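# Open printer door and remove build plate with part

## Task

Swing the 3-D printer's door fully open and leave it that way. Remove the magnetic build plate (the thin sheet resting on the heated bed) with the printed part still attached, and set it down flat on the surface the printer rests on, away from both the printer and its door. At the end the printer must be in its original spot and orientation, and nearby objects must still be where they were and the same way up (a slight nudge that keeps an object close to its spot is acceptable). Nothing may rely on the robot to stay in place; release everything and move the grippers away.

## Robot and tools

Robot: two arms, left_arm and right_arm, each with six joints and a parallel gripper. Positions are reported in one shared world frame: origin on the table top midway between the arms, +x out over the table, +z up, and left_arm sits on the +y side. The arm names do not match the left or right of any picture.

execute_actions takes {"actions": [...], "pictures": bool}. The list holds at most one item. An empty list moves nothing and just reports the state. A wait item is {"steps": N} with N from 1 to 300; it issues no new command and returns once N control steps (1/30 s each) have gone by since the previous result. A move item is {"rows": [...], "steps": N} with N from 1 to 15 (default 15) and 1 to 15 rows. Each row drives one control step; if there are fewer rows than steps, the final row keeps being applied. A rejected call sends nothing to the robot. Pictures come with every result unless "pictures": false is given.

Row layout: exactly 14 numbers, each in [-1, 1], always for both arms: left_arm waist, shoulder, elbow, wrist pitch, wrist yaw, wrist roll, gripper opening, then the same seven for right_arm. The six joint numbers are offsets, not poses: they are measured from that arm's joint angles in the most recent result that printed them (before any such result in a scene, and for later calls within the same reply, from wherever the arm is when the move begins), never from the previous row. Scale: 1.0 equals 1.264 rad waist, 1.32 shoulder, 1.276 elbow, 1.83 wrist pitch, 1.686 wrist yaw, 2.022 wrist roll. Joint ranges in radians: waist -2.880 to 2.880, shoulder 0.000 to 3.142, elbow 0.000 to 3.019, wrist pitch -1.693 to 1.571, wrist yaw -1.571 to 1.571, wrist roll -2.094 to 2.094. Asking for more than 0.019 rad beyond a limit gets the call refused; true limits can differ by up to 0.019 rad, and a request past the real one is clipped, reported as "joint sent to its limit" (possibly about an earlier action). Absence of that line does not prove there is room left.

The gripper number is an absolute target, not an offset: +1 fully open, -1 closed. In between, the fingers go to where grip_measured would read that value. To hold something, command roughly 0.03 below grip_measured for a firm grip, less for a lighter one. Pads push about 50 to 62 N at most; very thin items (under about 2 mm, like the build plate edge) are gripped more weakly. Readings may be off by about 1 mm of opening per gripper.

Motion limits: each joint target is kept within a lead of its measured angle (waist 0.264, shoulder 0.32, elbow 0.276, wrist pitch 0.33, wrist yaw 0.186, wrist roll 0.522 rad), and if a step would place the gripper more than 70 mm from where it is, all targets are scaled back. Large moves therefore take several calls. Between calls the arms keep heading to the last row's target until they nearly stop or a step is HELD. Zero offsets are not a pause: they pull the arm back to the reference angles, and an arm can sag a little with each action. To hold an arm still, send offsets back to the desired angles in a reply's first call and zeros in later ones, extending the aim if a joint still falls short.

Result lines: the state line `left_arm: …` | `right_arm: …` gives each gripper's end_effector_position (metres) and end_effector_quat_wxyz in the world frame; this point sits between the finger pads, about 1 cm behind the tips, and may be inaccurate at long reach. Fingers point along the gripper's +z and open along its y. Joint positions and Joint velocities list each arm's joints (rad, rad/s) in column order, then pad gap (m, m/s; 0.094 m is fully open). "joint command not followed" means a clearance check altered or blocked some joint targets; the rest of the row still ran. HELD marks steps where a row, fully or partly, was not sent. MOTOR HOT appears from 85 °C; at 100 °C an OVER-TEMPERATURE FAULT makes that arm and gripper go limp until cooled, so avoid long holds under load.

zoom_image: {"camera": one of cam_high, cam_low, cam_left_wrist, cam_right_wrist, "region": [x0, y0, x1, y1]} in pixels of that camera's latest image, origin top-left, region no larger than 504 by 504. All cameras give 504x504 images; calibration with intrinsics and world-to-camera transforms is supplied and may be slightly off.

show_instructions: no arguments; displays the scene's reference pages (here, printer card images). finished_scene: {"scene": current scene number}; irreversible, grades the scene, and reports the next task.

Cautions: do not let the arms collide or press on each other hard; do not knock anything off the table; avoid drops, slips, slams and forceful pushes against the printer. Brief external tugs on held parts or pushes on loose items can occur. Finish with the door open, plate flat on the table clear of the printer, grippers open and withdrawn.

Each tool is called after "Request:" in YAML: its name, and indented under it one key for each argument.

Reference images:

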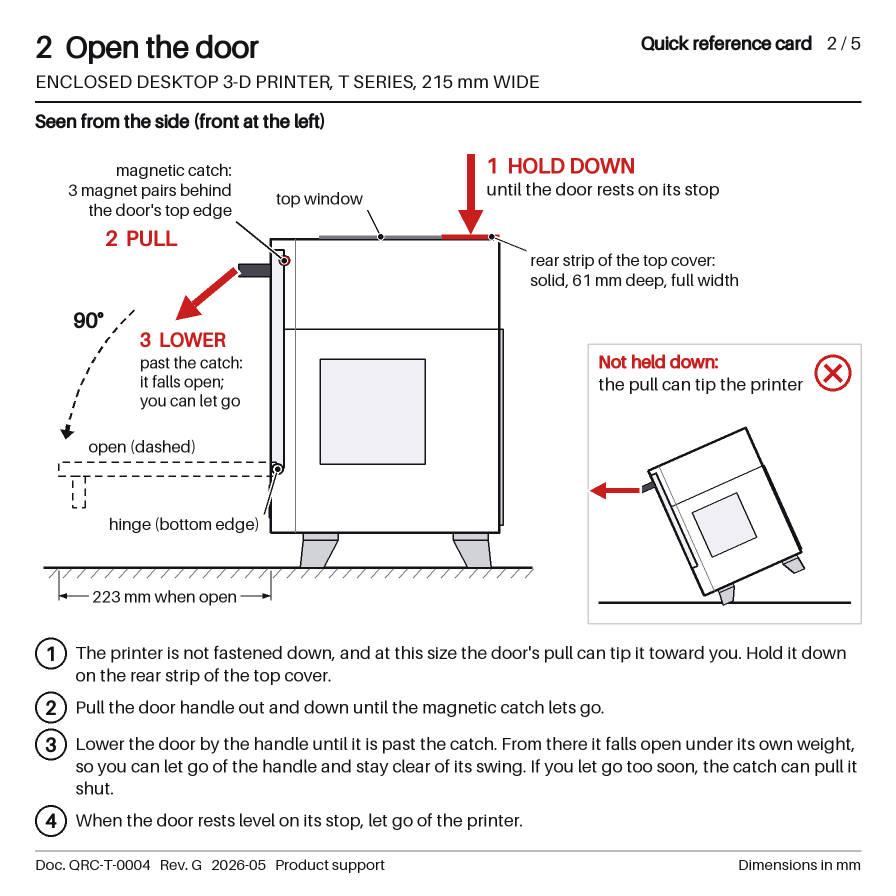

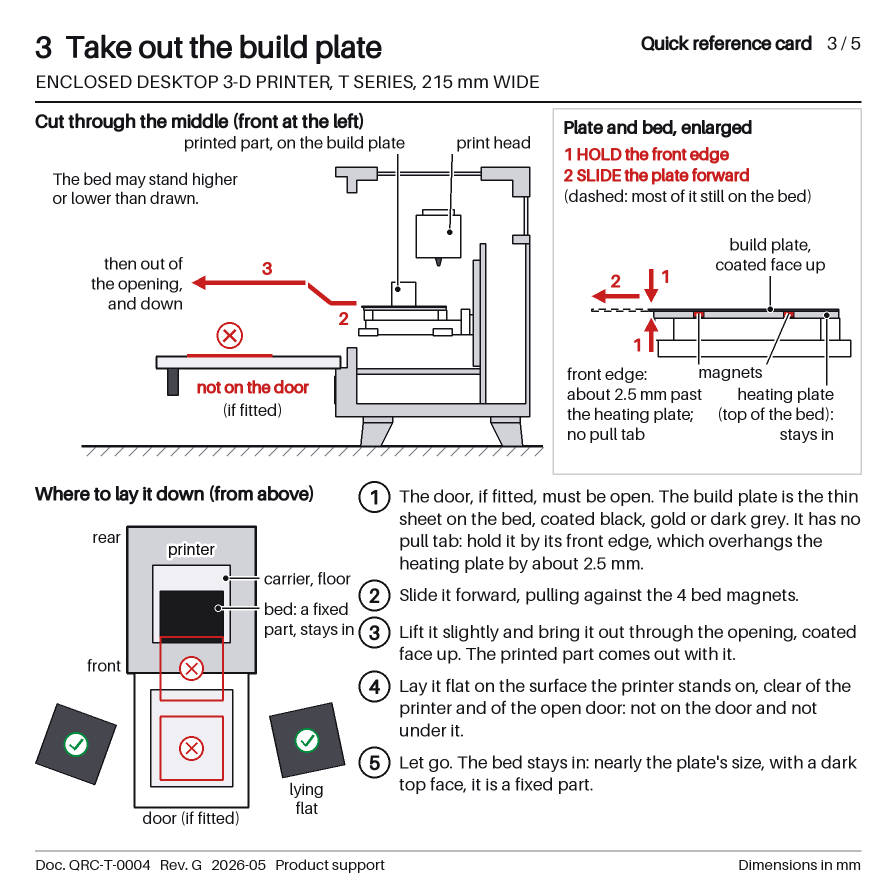

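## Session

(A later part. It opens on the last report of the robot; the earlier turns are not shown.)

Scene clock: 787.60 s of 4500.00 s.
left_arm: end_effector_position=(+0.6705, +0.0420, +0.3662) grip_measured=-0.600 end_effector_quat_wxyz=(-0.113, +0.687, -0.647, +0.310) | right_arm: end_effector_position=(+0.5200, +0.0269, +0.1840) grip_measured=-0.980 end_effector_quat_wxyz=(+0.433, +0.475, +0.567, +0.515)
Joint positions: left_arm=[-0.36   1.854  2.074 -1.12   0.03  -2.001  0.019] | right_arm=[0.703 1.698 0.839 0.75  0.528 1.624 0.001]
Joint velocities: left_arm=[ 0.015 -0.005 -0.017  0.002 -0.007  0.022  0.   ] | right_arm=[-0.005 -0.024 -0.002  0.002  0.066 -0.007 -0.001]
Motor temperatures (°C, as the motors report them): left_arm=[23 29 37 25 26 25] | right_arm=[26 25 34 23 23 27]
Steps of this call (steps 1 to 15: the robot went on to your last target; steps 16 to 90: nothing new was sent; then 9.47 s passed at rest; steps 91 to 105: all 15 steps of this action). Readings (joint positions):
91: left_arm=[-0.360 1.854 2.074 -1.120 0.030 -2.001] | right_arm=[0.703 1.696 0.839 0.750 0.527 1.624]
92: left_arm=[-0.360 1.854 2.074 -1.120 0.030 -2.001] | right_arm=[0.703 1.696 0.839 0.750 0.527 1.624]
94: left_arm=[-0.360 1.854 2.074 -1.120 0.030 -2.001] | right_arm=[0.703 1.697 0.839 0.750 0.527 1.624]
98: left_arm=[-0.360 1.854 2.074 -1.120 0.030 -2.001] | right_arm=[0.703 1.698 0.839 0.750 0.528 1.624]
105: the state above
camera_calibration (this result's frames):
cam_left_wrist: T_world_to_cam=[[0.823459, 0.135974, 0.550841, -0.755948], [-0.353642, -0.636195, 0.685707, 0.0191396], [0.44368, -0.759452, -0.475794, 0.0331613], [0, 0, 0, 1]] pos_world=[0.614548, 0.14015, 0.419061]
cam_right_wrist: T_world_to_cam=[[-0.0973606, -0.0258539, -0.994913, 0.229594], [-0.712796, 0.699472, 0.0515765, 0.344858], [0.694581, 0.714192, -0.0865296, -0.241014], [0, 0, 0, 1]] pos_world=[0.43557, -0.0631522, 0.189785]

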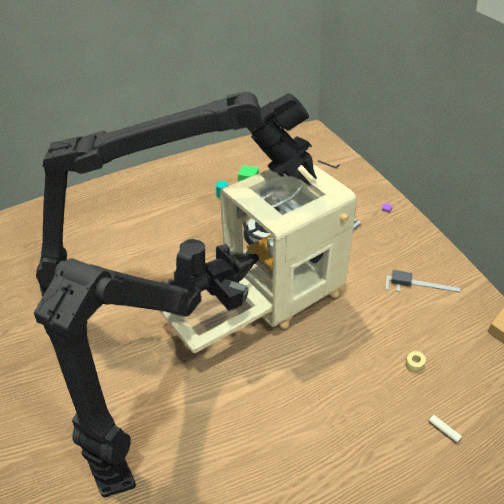

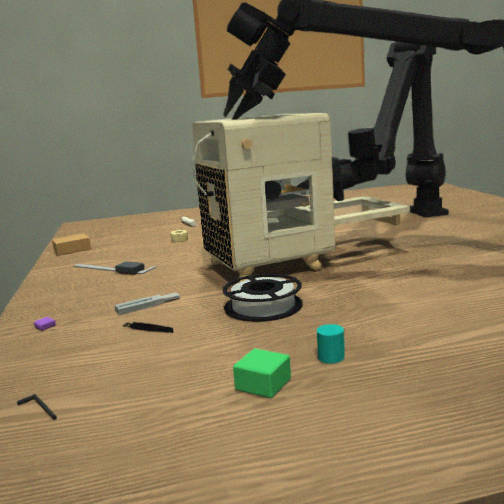

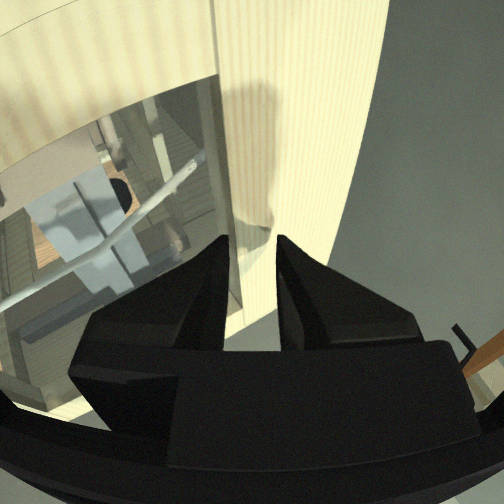

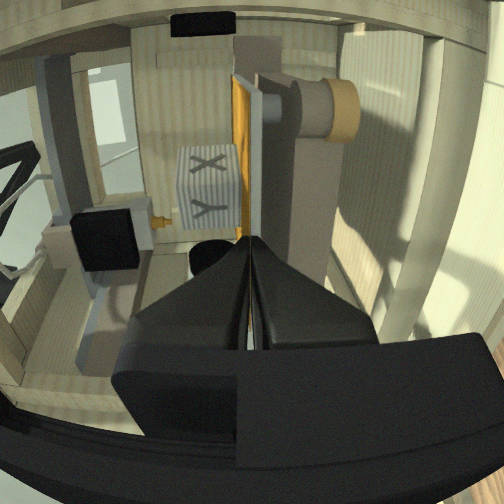

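Request:
execute_actions:
  actions:
    - {"rows":[[0.005,0.03,0.027,0.005,0,0,-0.6,0.002,-0.012,0,0.01,0,0,-1],[0.01,0.04,0.028,0.01,0,0,-0.6,0.004,-0.018,-0.004,0.012,0.001,0,-1],[0.014,0.05,0.03,0.014,0,0,-0.6,0.006,-0.021,-0.008,0.014,0.002,0,-1],[0.018,0.06,0.031,0.018,0,0,-0.6,0.008,-0.023,-0.011,0.015,0.003,0,-1],[0.02,0.065,0.032,0.02,0,0,-0.6,0.009,-0.025,-0.014,0.015,0.004,0,-1],[0.02,0.065,0.032,0.02,0,0,-0.6,0.010,-0.027,-0.017,0.016,0.005,0,-1],[0.02,0.065,0.032,0.02,0,0,-0.6,0.012,-0.029,-0.020,0.016,0.006,0,-1],[0.02,0.065,0.032,0.02,0,0,-0.6,0.013,-0.031,-0.023,0.017,0.007,0,-1],[0.02,0.065,0.032,0.02,0,0,-0.6,0.014,-0.033,-0.026,0.017,0.008,0,-1],[0.02,0.065,0.032,0.02,0,0,-0.6,0.016,-0.035,-0.029,0.018,0.009,0,-1],[0.02,0.065,0.032,0.02,0,0,-0.6,0.018,-0.037,-0.032,0.019,0.010,0,-1],[0.02,0.065,0.032,0.02,0,0,-0.6,0.02,-0.038,-0.035,0.019,0.012,0,-1]],"steps":15}

Scene clock: 804.07 s of 4500.00 s.
left_arm: end_effector_position=(+0.6736, +0.0419, +0.3647) grip_measured=-0.600 end_effector_quat_wxyz=(-0.112, +0.687, -0.647, +0.311) | right_arm: end_effector_position=(+0.5049, +0.0237, +0.1877) grip_measured=-0.983 end_effector_quat_wxyz=(+0.434, +0.475, +0.566, +0.515)
Joint positions: left_arm=[-0.357  1.861  2.08  -1.117  0.033 -2.001  0.019] | right_arm=[0.72  1.663 0.802 0.753 0.545 1.624 0.001]
Joint velocities: left_arm=[ 0.005 -0.005  0.012  0.012 -0.022  0.051  0.001] | right_arm=[ 0.054 -0.054 -0.022  0.002  0.022  0.007  0.001]
Motor temperatures (°C, as the motors report them): left_arm=[23 29 37 25 26 25] | right_arm=[26 25 34 23 23 27]
Steps of this call (steps 1 to 15: the robot went on to your last target; steps 16 to 90: nothing new was sent; then 12.97 s passed at rest; steps 91 to 105: all 15 steps of this action). Readings (joint positions):
91: left_arm=[-0.360 1.854 2.074 -1.120 0.030 -2.001] | right_arm=[0.704 1.697 0.839 0.750 0.528 1.624]
92: left_arm=[-0.359 1.855 2.074 -1.119 0.030 -2.001] | right_arm=[0.704 1.697 0.838 0.750 0.528 1.624]
94: left_arm=[-0.358 1.860 2.079 -1.117 0.031 -2.001] | right_arm=[0.704 1.696 0.838 0.750 0.528 1.624]
98: left_arm=[-0.358 1.861 2.080 -1.117 0.033 -2.001] | right_arm=[0.704 1.694 0.834 0.750 0.529 1.624]
105: the state above
camera_calibration (this result's frames):
cam_left_wrist: T_world_to_cam=[[0.823064, 0.137811, 0.550975, -0.757492], [-0.354205, -0.633785, 0.687645, 0.0207233], [0.443965, -0.761134, -0.472833, 0.029876], [0, 0, 0, 1]] pos_world=[0.617541, 0.140264, 0.417236]
cam_right_wrist: T_world_to_cam=[[-0.094995, -0.0262284, -0.995132, 0.230593], [-0.712455, 0.699965, 0.049562, 0.336292], [0.695258, 0.713695, -0.0851797, -0.228546], [0, 0, 0, 1]] pos_world=[0.420396, -0.0662324, 0.193336]

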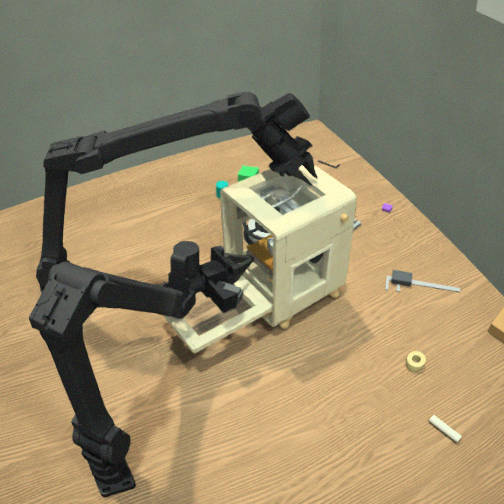

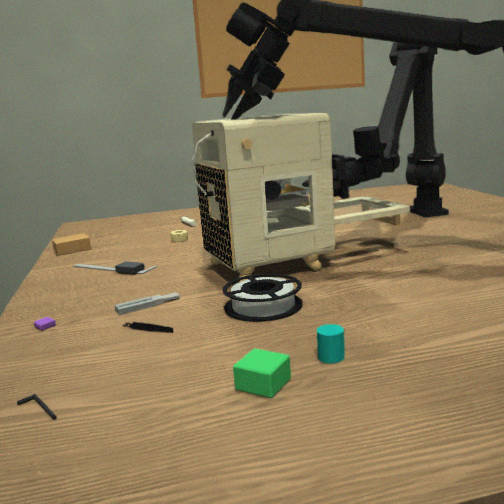

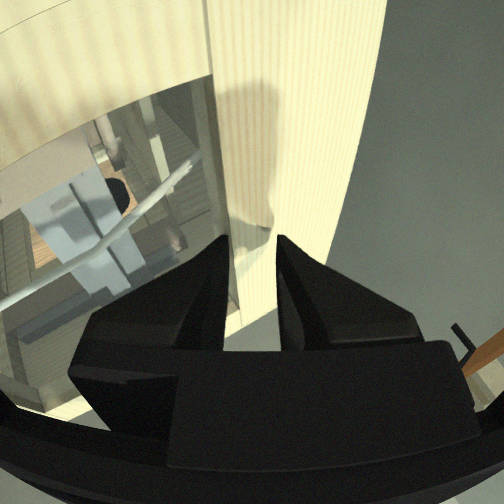

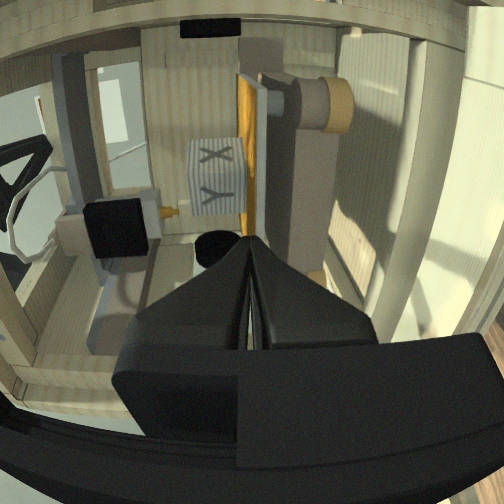

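Request:
execute_actions:
  actions: []

Request:
zoom_image:
  camera: "cam_right_wrist"
  region: [190, 60, 370, 290]

Scene clock: 808.37 s of 4500.00 s.
left_arm: end_effector_position=(+0.6736, +0.0419, +0.3647) grip_measured=-0.600 end_effector_quat_wxyz=(-0.112, +0.687, -0.647, +0.311) | right_arm: end_effector_position=(+0.5038, +0.0252, +0.1892) grip_measured=-0.983 end_effector_quat_wxyz=(+0.434, +0.474, +0.566, +0.517)
Joint positions: left_arm=[-0.357  1.861  2.08  -1.117  0.033 -2.001  0.019] | right_arm=[0.723 1.661 0.802 0.755 0.545 1.624 0.001]
Joint velocities: left_arm=[-0.005 -0.005 -0.002 -0.012 -0.081  0.022 -0.001] | right_arm=[ 0.005 -0.005 -0.002  0.022 -0.007 -0.022  0.001]
Motor temperatures (°C, as the motors report them): left_arm=[23 29 37 25 26 25] | right_arm=[26 25 33 23 23 27]
Steps of this call (steps 1 to 15: the robot went on to your last target; steps 16 to 90: nothing new was sent; then 1.30 s passed at rest). Readings (joint positions):
1: left_arm=[-0.357 1.861 2.080 -1.117 0.033 -2.001] | right_arm=[0.722 1.662 0.802 0.754 0.545 1.624]
2: left_arm=[-0.357 1.861 2.080 -1.117 0.033 -2.001] | right_arm=[0.723 1.661 0.802 0.755 0.545 1.624]
4: left_arm=[-0.357 1.861 2.080 -1.117 0.033 -2.001] | right_arm=[0.723 1.661 0.802 0.755 0.545 1.624]
8: left_arm=[-0.357 1.861 2.080 -1.117 0.033 -2.001] | right_arm=[0.723 1.661 0.802 0.755 0.545 1.624]
90: the state above
All arms were judged still, so your last target was given up. Only a new action makes them travel on or press farther. Fingers that are still opening or closing keep moving.
camera_calibration (this result's frames):
cam_left_wrist: T_world_to_cam=[[0.823064, 0.137811, 0.550975, -0.757492], [-0.354205, -0.633785, 0.687645, 0.0207233], [0.443965, -0.761134, -0.472833, 0.029876], [0, 0, 0, 1]] pos_world=[0.617541, 0.140264, 0.417236]
cam_right_wrist: T_world_to_cam=[[-0.0923527, -0.0242568, -0.995431, 0.230626], [-0.714716, 0.697675, 0.0493078, 0.335678], [0.693291, 0.716004, -0.0817689, -0.228473], [0, 0, 0, 1]] pos_world=[0.419611, -0.065012, 0.194339]

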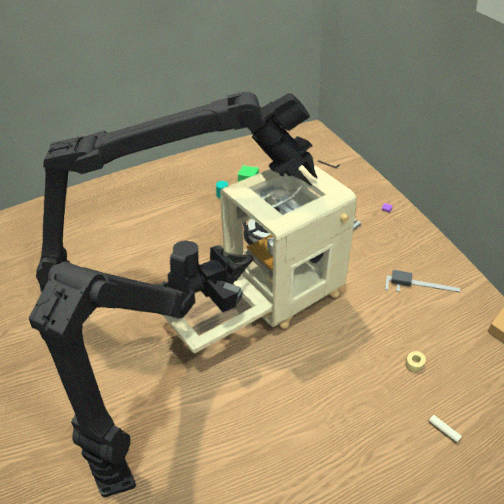

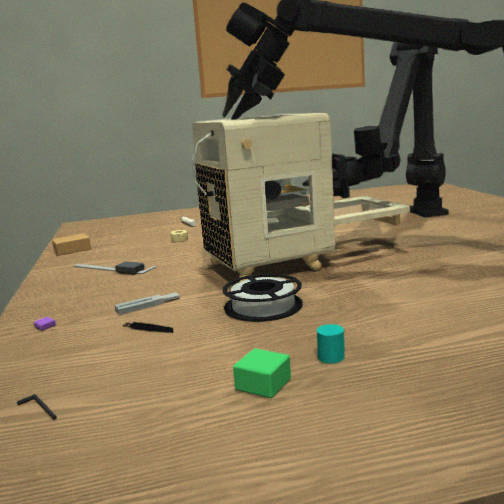

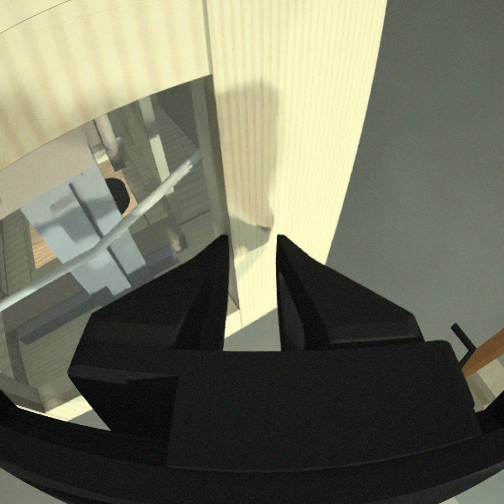

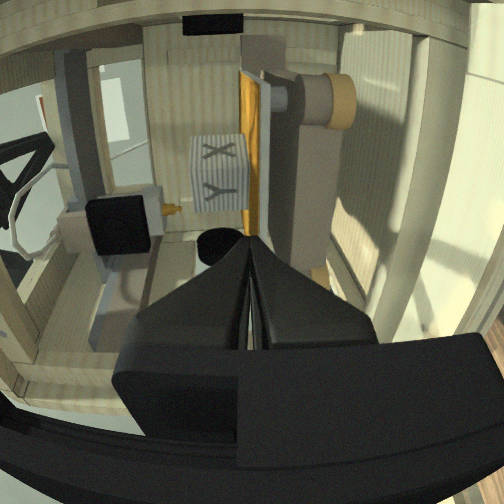

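Region (190, 60, 370, 290) of cam_right_wrist's 504x504 image, scaled by 2.191, with more detail than that image has; it fills the left 394 columns of this view, and the rest is white.

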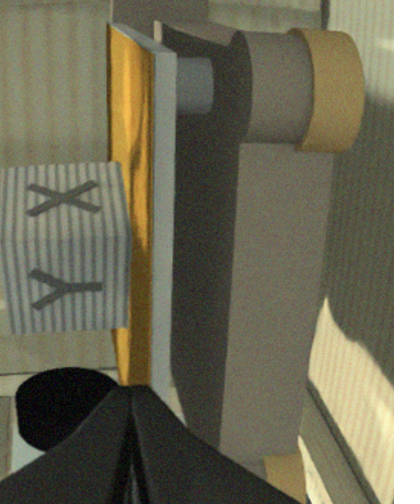

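Request:
zoom_image:
  camera: "cam_low"
  region: [260, 170, 330, 230]

Request:
zoom_image:
  camera: "cam_right_wrist"
  region: [230, 60, 290, 120]

Region (260, 170, 330, 230) of cam_low's 504x504 image, scaled by 7.200, with more detail than that image has; it fills the top 432 rows of this view, and the rest is white.

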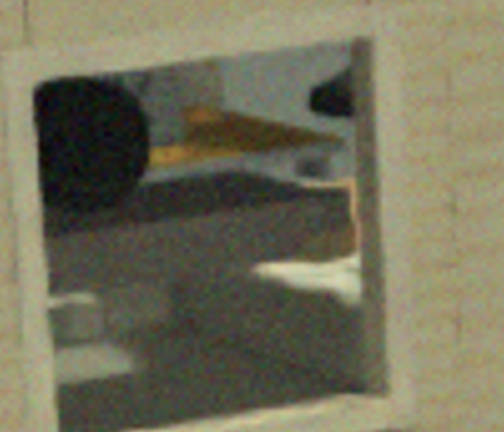

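Region (230, 60, 290, 120) of cam_right_wrist's 504x504 image, scaled by 8.400, with more detail than that image has.

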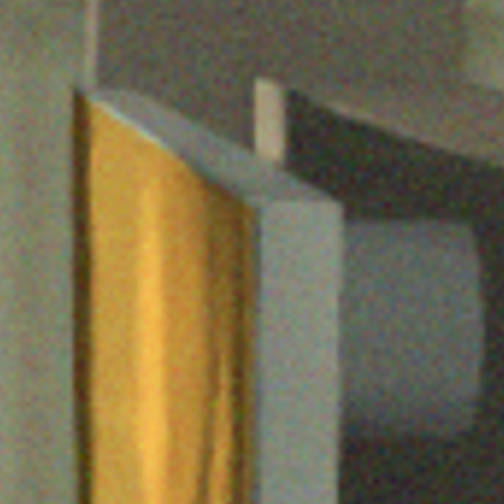

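Request:
execute_actions:
  actions:
    - {"rows":[[0,0.01,0.02,0,0,0,-0.6,-0.003,0.004,0.04,-0.002,-0.003,0,-0.9],[0,0.01,0.02,0,0,0,-0.6,-0.006,0.008,0.046,-0.003,-0.005,0,-0.85],[0,0.01,0.02,0,0,0,-0.6,-0.008,0.011,0.049,-0.004,-0.007,0,-0.81],[0,0.01,0.02,0,0,0,-0.6,-0.011,0.014,0.052,-0.005,-0.009,0,-0.81],[0,0.01,0.02,0,0,0,-0.6,-0.013,0.017,0.055,-0.006,-0.011,0,-0.81],[0,0.01,0.02,0,0,0,-0.6,-0.015,0.02,0.058,-0.007,-0.012,0,-0.81],[0,0.01,0.02,0,0,0,-0.6,-0.017,0.023,0.061,-0.007,-0.014,0,-0.81],[0,0.01,0.02,0,0,0,-0.6,-0.02,0.0265,0.064,-0.007,-0.015,0,-0.81]],"steps":15}

Request:
zoom_image:
  camera: "cam_right_wrist"
  region: [190, 150, 310, 290]

Scene clock: 891.13 s of 4500.00 s.
left_arm: end_effector_position=(+0.6723, +0.0419, +0.3665) grip_measured=-0.600 end_effector_quat_wxyz=(-0.111, +0.687, -0.647, +0.312) | right_arm: end_effector_position=(+0.5171, +0.0251, +0.1827) grip_measured=-0.812 end_effector_quat_wxyz=(+0.432, +0.474, +0.568, +0.516)
Joint positions: left_arm=[-0.358  1.858  2.08  -1.119  0.034 -2.001  0.019] | right_arm=[0.703 1.693 0.827 0.755 0.523 1.624 0.009]
Joint velocities: left_arm=[-0.005  0.005 -0.002 -0.007  0.022 -0.037 -0.001] | right_arm=[ 0.005 -0.005 -0.022  0.027 -0.022 -0.051 -0.   ]
Motor temperatures (°C, as the motors report them): left_arm=[23 29 38 26 26 25] | right_arm=[26 25 31 23 23 27]
Steps of this call (steps 1 to 90: nothing new was sent; then 79.27 s passed at rest; steps 91 to 105: all 15 steps of this action). Readings (joint positions):
91: left_arm=[-0.358 1.858 2.080 -1.118 0.034 -2.001] | right_arm=[0.723 1.661 0.802 0.755 0.544 1.624]
92: left_arm=[-0.358 1.858 2.080 -1.119 0.034 -2.001] | right_arm=[0.723 1.661 0.802 0.755 0.542 1.624]
94: left_arm=[-0.358 1.858 2.080 -1.119 0.034 -2.001] | right_arm=[0.722 1.664 0.803 0.755 0.536 1.624]
98: left_arm=[-0.358 1.858 2.080 -1.119 0.034 -2.001] | right_arm=[0.716 1.679 0.818 0.755 0.525 1.624]
105: the state above
camera_calibration (this result's frames):
cam_left_wrist: T_world_to_cam=[[0.822993, 0.137518, 0.551154, -0.757445], [-0.355175, -0.632637, 0.688202, 0.0194278], [0.44332, -0.762142, -0.471813, 0.031354], [0, 0, 0, 1]] pos_world=[0.616372, 0.140349, 0.418892]
cam_right_wrist: T_world_to_cam=[[-0.098459, -0.0266235, -0.994785, 0.228494], [-0.715907, 0.69624, 0.0522234, 0.34569], [0.691219, 0.717315, -0.087611, -0.236011], [0, 0, 0, 1]] pos_world=[0.433114, -0.0653058, 0.188572]

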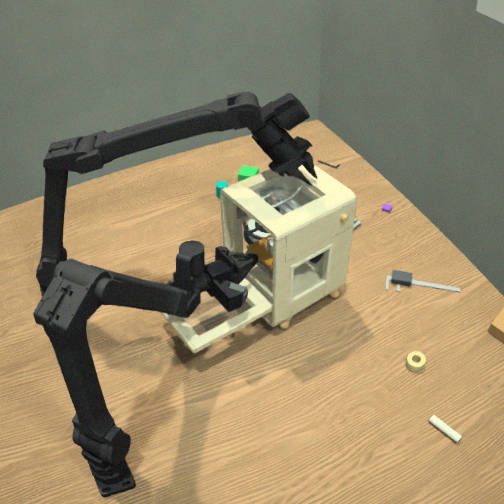

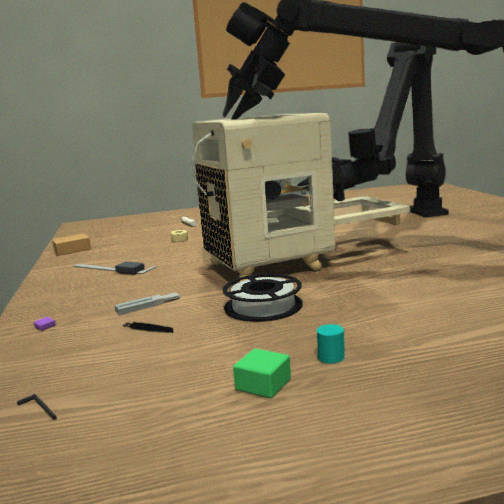

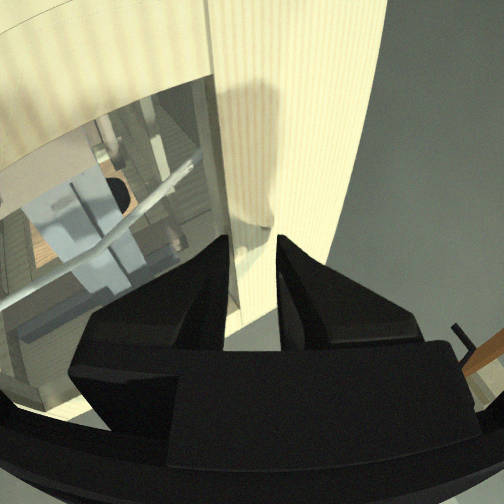

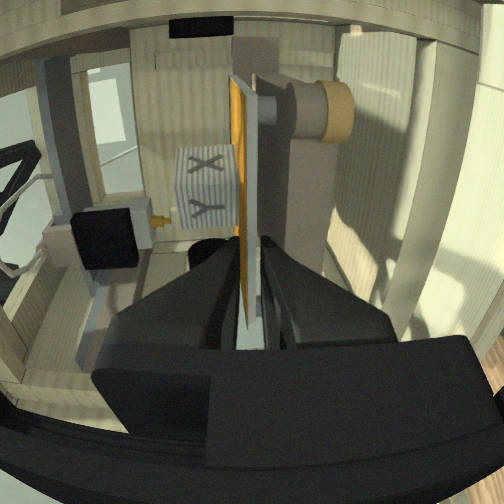

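Region (190, 150, 310, 290) of cam_right_wrist's 504x504 image, scaled by 3.600, with more detail than that image has; it fills the left 432 columns of this view, and the rest is white.

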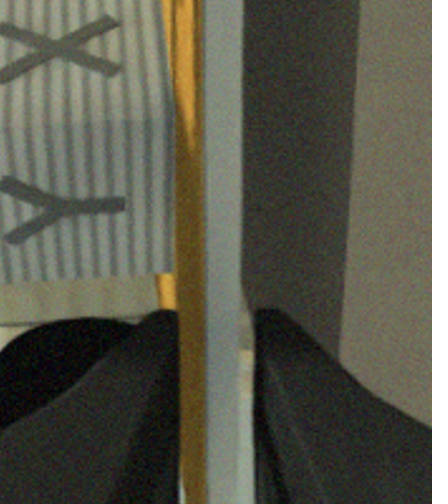

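Request:
execute_actions:
  actions:
    - {"rows":[[0,0.01,0.02,0,0,0,-0.6,-0.004,0.002,0.04,0,-0.002,0,-0.81],[0,0.01,0.02,0,0,0,-0.6,-0.005,0.004,0.046,0,-0.003,0,-0.81],[0,0.01,0.02,0,0,0,-0.6,-0.006,0.006,0.048,0,-0.003,0,-0.81],[0,0.01,0.02,0,0,0,-0.6,-0.007,0.007,0.05,0,-0.004,0,-0.81],[0,0.01,0.02,0,0,0,-0.6,-0.008,0.009,0.052,0,-0.005,0,-0.81],[0,0.01,0.02,0,0,0,-0.6,-0.009,0.011,0.054,0,-0.006,0,-0.81],[0,0.01,0.02,0,0,0,-0.6,-0.010,0.012,0.056,0,-0.006,0,-0.81],[0,0.01,0.02,0,0,0,-0.6,-0.011,0.014,0.058,0,-0.007,0,-0.81],[0,0.01,0.02,0,0,0,-0.6,-0.012,0.016,0.06,0,-0.008,0,-0.81],[0,0.01,0.02,0,0,0,-0.6,-0.013,0.017,0.062,0,-0.009,0,-0.81],[0,0.01,0.02,0,0,0,-0.6,-0.014,0.019,0.064,0,-0.009,0,-0.81],[0,0.01,0.02,0,0,0,-0.6,-0.015,0.0205,0.0667,0,-0.01,0,-0.81]],"steps":15}

Request:
zoom_image:
  camera: "cam_right_wrist"
  region: [190, 150, 310, 290]

Scene clock: 909.03 s of 4500.00 s.
left_arm: end_effector_position=(+0.6723, +0.0418, +0.3665) grip_measured=-0.600 end_effector_quat_wxyz=(-0.111, +0.687, -0.647, +0.312) | right_arm: end_effector_position=(+0.5273, +0.0282, +0.1826) grip_measured=-0.811 end_effector_quat_wxyz=(+0.431, +0.474, +0.567, +0.518)
Joint positions: left_arm=[-0.358  1.858  2.08  -1.119  0.035 -2.001  0.019] | right_arm=[0.693 1.714 0.854 0.755 0.509 1.624 0.009]
Joint velocities: left_arm=[ 0.005 -0.005 -0.012  0.017  0.125  0.066  0.001] | right_arm=[-0.054  0.024  0.007  0.002  0.051 -0.022  0.001]
Motor temperatures (°C, as the motors report them): left_arm=[23 29 37 26 26 25] | right_arm=[26 25 33 23 23 27]
Steps of this call (steps 1 to 15: the robot went on to your last target; steps 16 to 90: nothing new was sent; then 14.40 s passed at rest; steps 91 to 105: all 15 steps of this action). Readings (joint positions):
91: left_arm=[-0.358 1.858 2.080 -1.119 0.034 -2.001] | right_arm=[0.703 1.693 0.827 0.755 0.523 1.624]
92: left_arm=[-0.358 1.858 2.080 -1.119 0.035 -2.001] | right_arm=[0.703 1.693 0.827 0.755 0.522 1.624]
94: left_arm=[-0.358 1.858 2.080 -1.119 0.035 -2.001] | right_arm=[0.703 1.693 0.828 0.755 0.520 1.624]
98: left_arm=[-0.358 1.858 2.080 -1.119 0.035 -2.001] | right_arm=[0.701 1.699 0.837 0.755 0.515 1.624]
105: the state above
camera_calibration (this result's frames):
cam_left_wrist: T_world_to_cam=[[0.823084, 0.137476, 0.55103, -0.757431], [-0.355253, -0.63236, 0.688416, 0.0193425], [0.443089, -0.762379, -0.471646, 0.0314232], [0, 0, 0, 1]] pos_world=[0.616377, 0.140316, 0.418872]
cam_right_wrist: T_world_to_cam=[[-0.0952478, -0.0224098, -0.995201, 0.227726], [-0.718403, 0.693595, 0.053138, 0.352112], [0.689076, 0.720017, -0.0821626, -0.245208], [0, 0, 0, 1]] pos_world=[0.443616, -0.0625658, 0.187776]

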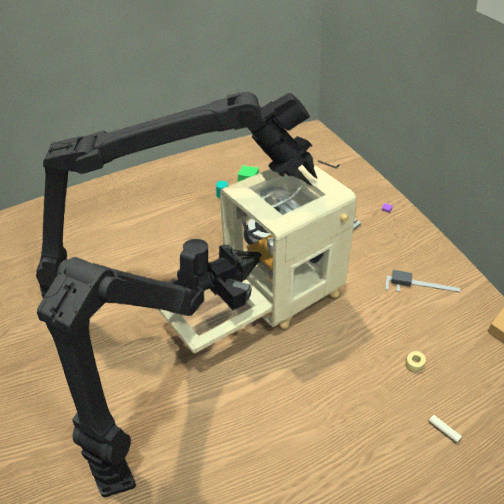

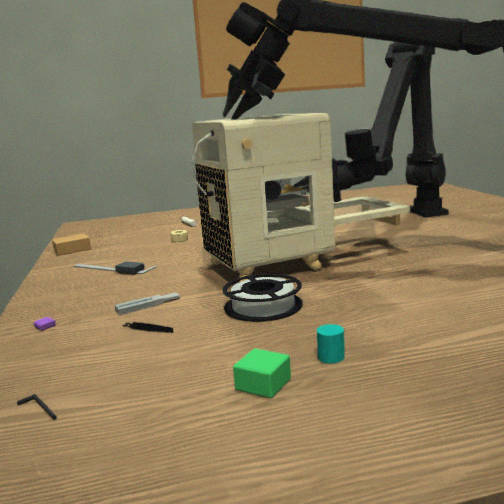

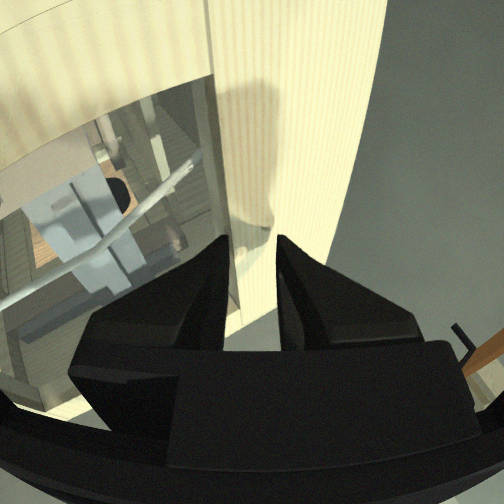

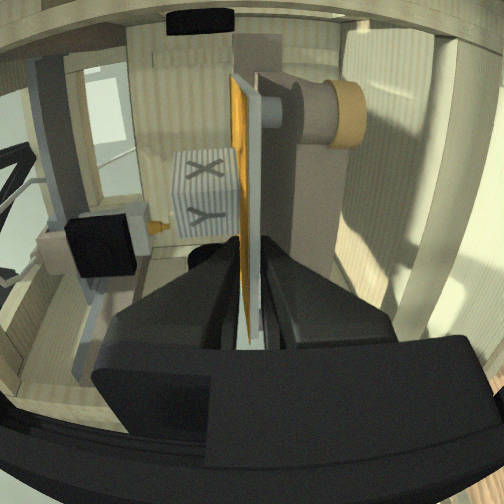

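Region (190, 150, 310, 290) of cam_right_wrist's 504x504 image, scaled by 3.600, with more detail than that image has; it fills the left 432 columns of this view, and the rest is white.

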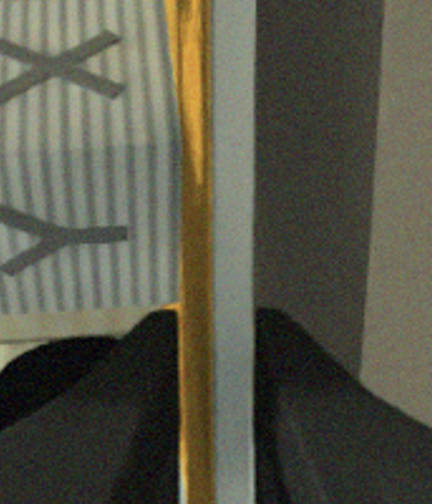

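Request:
execute_actions:
  actions:
    - {"rows":[[0.005,0.03,0.025,0.005,0,0,-0.6,-0.002,0.008,0,-0.005,0,0,-0.81],[0.01,0.04,0.028,0.01,0,0,-0.6,-0.002,0.014,-0.003,-0.01,0,0,-0.81],[0.014,0.05,0.03,0.014,0,0,-0.6,-0.002,0.02,-0.006,-0.015,0,0,-0.81],[0.014,0.05,0.03,0.014,0,0,-0.6,-0.002,0.025,-0.01,-0.02,0,0,-0.81],[0.014,0.05,0.03,0.014,0,0,-0.6,0,0.025,-0.015,-0.025,0,0,-0.81],[0.014,0.05,0.03,0.014,0,0,-0.6,0.002,0.025,-0.02,-0.025,0.001,0,-0.81],[0.014,0.05,0.03,0.014,0,0,-0.6,0.004,0.023,-0.025,-0.025,0.002,0,-0.81],[0.014,0.05,0.03,0.014,0,0,-0.6,0.005,0.021,-0.03,-0.025,0.003,0,-0.81],[0.014,0.05,0.03,0.014,0,0,-0.6,0.006,0.019,-0.035,-0.025,0.004,0,-0.81],[0.014,0.05,0.03,0.014,0,0,-0.6,0.007,0.017,-0.04,-0.025,0.005,0,-0.81],[0.014,0.05,0.03,0.014,0,0,-0.6,0.008,0.015,-0.045,-0.025,0.006,0,-0.81],[0.014,0.05,0.03,0.014,0,0,-0.6,0.009,0.013,-0.05,-0.025,0.007,0,-0.81],[0.014,0.05,0.03,0.014,0,0,-0.6,0.01,0.011,-0.055,-0.025,0.008,0,-0.81],[0.014,0.05,0.03,0.014,0,0,-0.6,0.011,0.01,-0.06,-0.025,0.008,0,-0.81]],"steps":15}

Request:
zoom_image:
  camera: "cam_right_wrist"
  region: [190, 150, 310, 290]

Scene clock: 926.70 s of 4500.00 s.
left_arm: end_effector_position=(+0.6728, +0.0418, +0.3656) grip_measured=-0.600 end_effector_quat_wxyz=(-0.110, +0.687, -0.647, +0.311) | right_arm: end_effector_position=(+0.5209, +0.0233, +0.1774) grip_measured=-0.810 end_effector_quat_wxyz=(+0.431, +0.476, +0.571, +0.511)
Joint positions: left_arm=[-0.357  1.86   2.08  -1.119  0.036 -2.001  0.019] | right_arm=[0.695 1.704 0.832 0.751 0.516 1.624 0.009]
Joint velocities: left_arm=[-0.024 -0.015 -0.002 -0.022 -0.022 -0.022 -0.001] | right_arm=[ 0.034 -0.122 -0.125  0.017  0.022 -0.095 -0.   ]
Motor temperatures (°C, as the motors report them): left_arm=[23 29 37 25 26 25] | right_arm=[26 25 33 23 23 27]
Steps of this call (steps 1 to 15: the robot went on to your last target; steps 16 to 90: nothing new was sent; then 14.17 s passed at rest; steps 91 to 105: all 15 steps of this action). Readings (joint positions):
91: left_arm=[-0.358 1.858 2.080 -1.119 0.035 -2.001] | right_arm=[0.692 1.715 0.855 0.755 0.509 1.624]
92: left_arm=[-0.358 1.859 2.080 -1.119 0.035 -2.001] | right_arm=[0.692 1.715 0.855 0.755 0.509 1.624]
94: left_arm=[-0.357 1.860 2.080 -1.119 0.035 -2.001] | right_arm=[0.692 1.720 0.855 0.752 0.509 1.624]
98: left_arm=[-0.357 1.860 2.080 -1.119 0.036 -2.001] | right_arm=[0.692 1.720 0.854 0.751 0.510 1.624]
105: the state above
camera_calibration (this result's frames):
cam_left_wrist: T_world_to_cam=[[0.823802, 0.137485, 0.549953, -0.757454], [-0.354431, -0.632217, 0.68897, 0.0193813], [0.442413, -0.762495, -0.472093, 0.0313268], [0, 0, 0, 1]] pos_world=[0.617002, 0.140278, 0.418]
cam_right_wrist: T_world_to_cam=[[-0.107131, -0.0327315, -0.993706, 0.228006], [-0.714616, 0.697425, 0.0540697, 0.348923], [0.691265, 0.71591, -0.0981059, -0.235977], [0, 0, 0, 1]] pos_world=[0.436895, -0.0669466, 0.184554]

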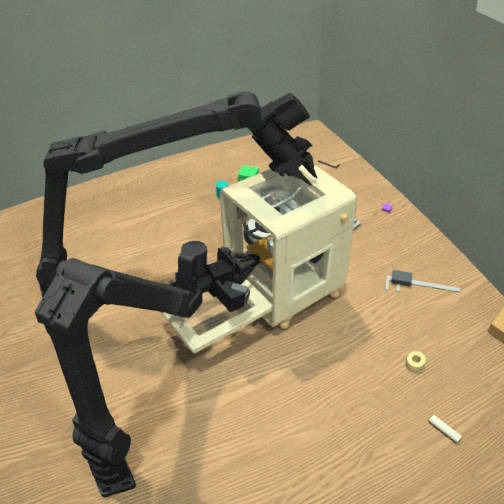

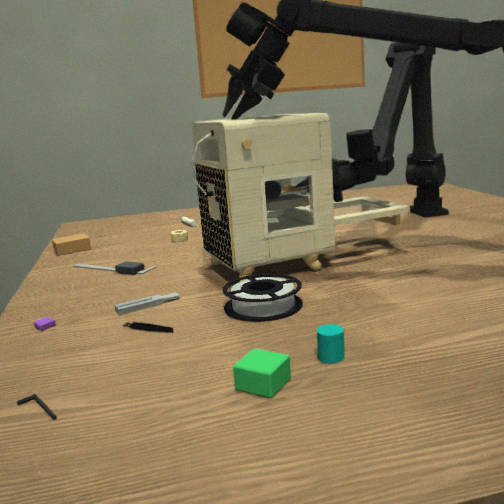

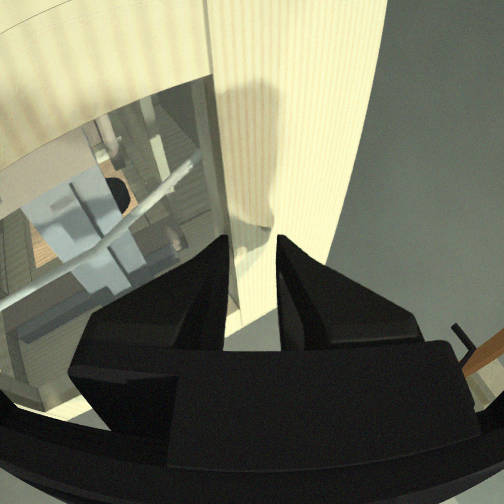

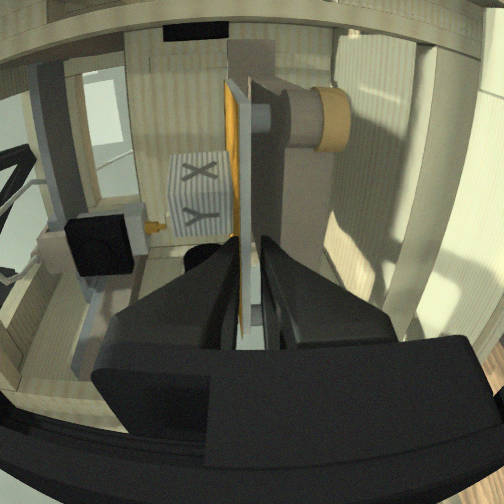

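Region (190, 150, 310, 290) of cam_right_wrist's 504x504 image, scaled by 3.600, with more detail than that image has; it fills the left 432 columns of this view, and the rest is white.

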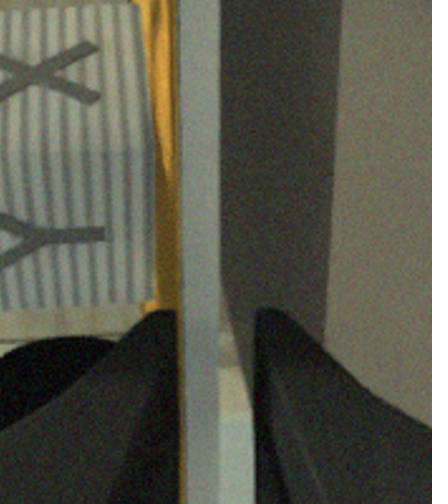

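Request:
execute_actions:
  actions: []

Request:
zoom_image:
  camera: "cam_right_wrist"
  region: [190, 60, 370, 290]

Scene clock: 931.10 s of 4500.00 s.
left_arm: end_effector_position=(+0.6728, +0.0418, +0.3656) grip_measured=-0.600 end_effector_quat_wxyz=(-0.110, +0.687, -0.647, +0.311) | right_arm: end_effector_position=(+0.5184, +0.0222, +0.1774) grip_measured=-0.810 end_effector_quat_wxyz=(+0.431, +0.475, +0.572, +0.511)
Joint positions: left_arm=[-0.357  1.86   2.08  -1.119  0.036 -2.001  0.019] | right_arm=[0.696 1.698 0.824 0.751 0.517 1.624 0.009]
Joint velocities: left_arm=[-0.015 -0.015 -0.007 -0.017 -0.007 -0.037 -0.001] | right_arm=[-0.015 -0.005 -0.012 -0.002  0.051  0.066  0.   ]
Motor temperatures (°C, as the motors report them): left_arm=[23 29 37 25 26 25] | right_arm=[26 25 33 23 23 27]
Steps of this call (steps 1 to 15: the robot went on to your last target; steps 16 to 90: nothing new was sent; then 1.40 s passed at rest). Readings (joint positions):
1: left_arm=[-0.357 1.860 2.080 -1.119 0.036 -2.001] | right_arm=[0.696 1.700 0.828 0.751 0.516 1.624]
2: left_arm=[-0.357 1.860 2.080 -1.119 0.036 -2.001] | right_arm=[0.696 1.698 0.825 0.751 0.517 1.624]
4: left_arm=[-0.357 1.860 2.080 -1.119 0.036 -2.001] | right_arm=[0.696 1.698 0.824 0.751 0.517 1.624]
8: left_arm=[-0.357 1.860 2.080 -1.119 0.036 -2.001] | right_arm=[0.696 1.698 0.824 0.751 0.517 1.624]
90: the state above
All arms were judged still, so your last target was given up. Only a new action makes them travel on or press farther. Fingers that are still opening or closing keep moving.
camera_calibration (this result's frames):
cam_left_wrist: T_world_to_cam=[[0.823802, 0.137485, 0.549953, -0.757454], [-0.354431, -0.632217, 0.68897, 0.0193813], [0.442413, -0.762495, -0.472093, 0.0313268], [0, 0, 0, 1]] pos_world=[0.617002, 0.140278, 0.418]
cam_right_wrist: T_world_to_cam=[[-0.108193, -0.0338512, -0.993553, 0.228253], [-0.714829, 0.697205, 0.0540869, 0.348014], [0.690879, 0.716073, -0.0996304, -0.232925], [0, 0, 0, 1]] pos_world=[0.434388, -0.0681191, 0.184752]

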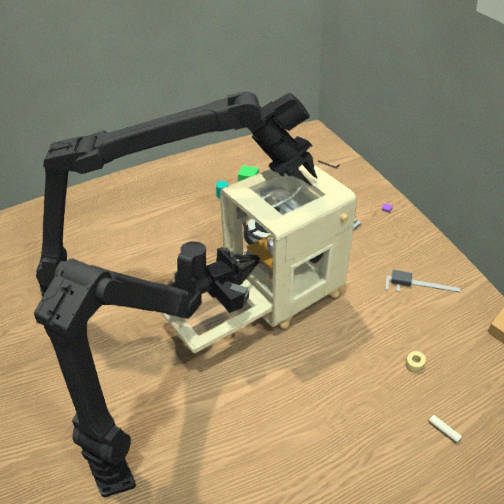

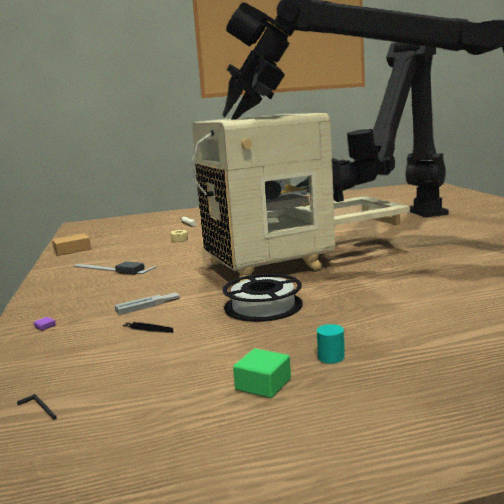

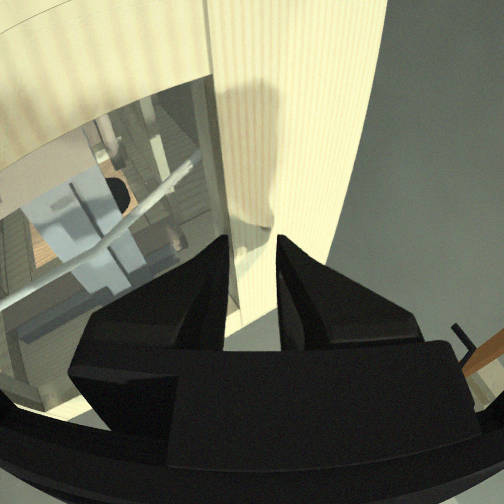

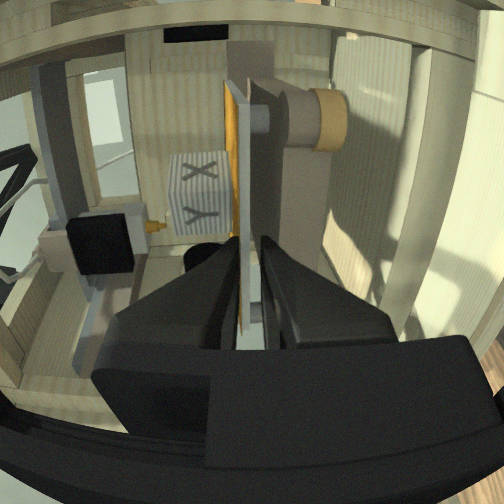

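Region (190, 60, 370, 290) of cam_right_wrist's 504x504 image, scaled by 2.191, with more detail than that image has; it fills the left 394 columns of this view, and the rest is white.

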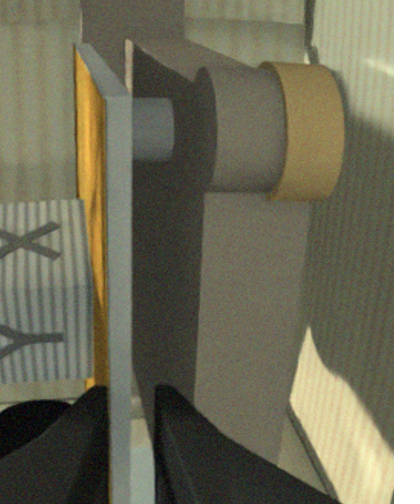

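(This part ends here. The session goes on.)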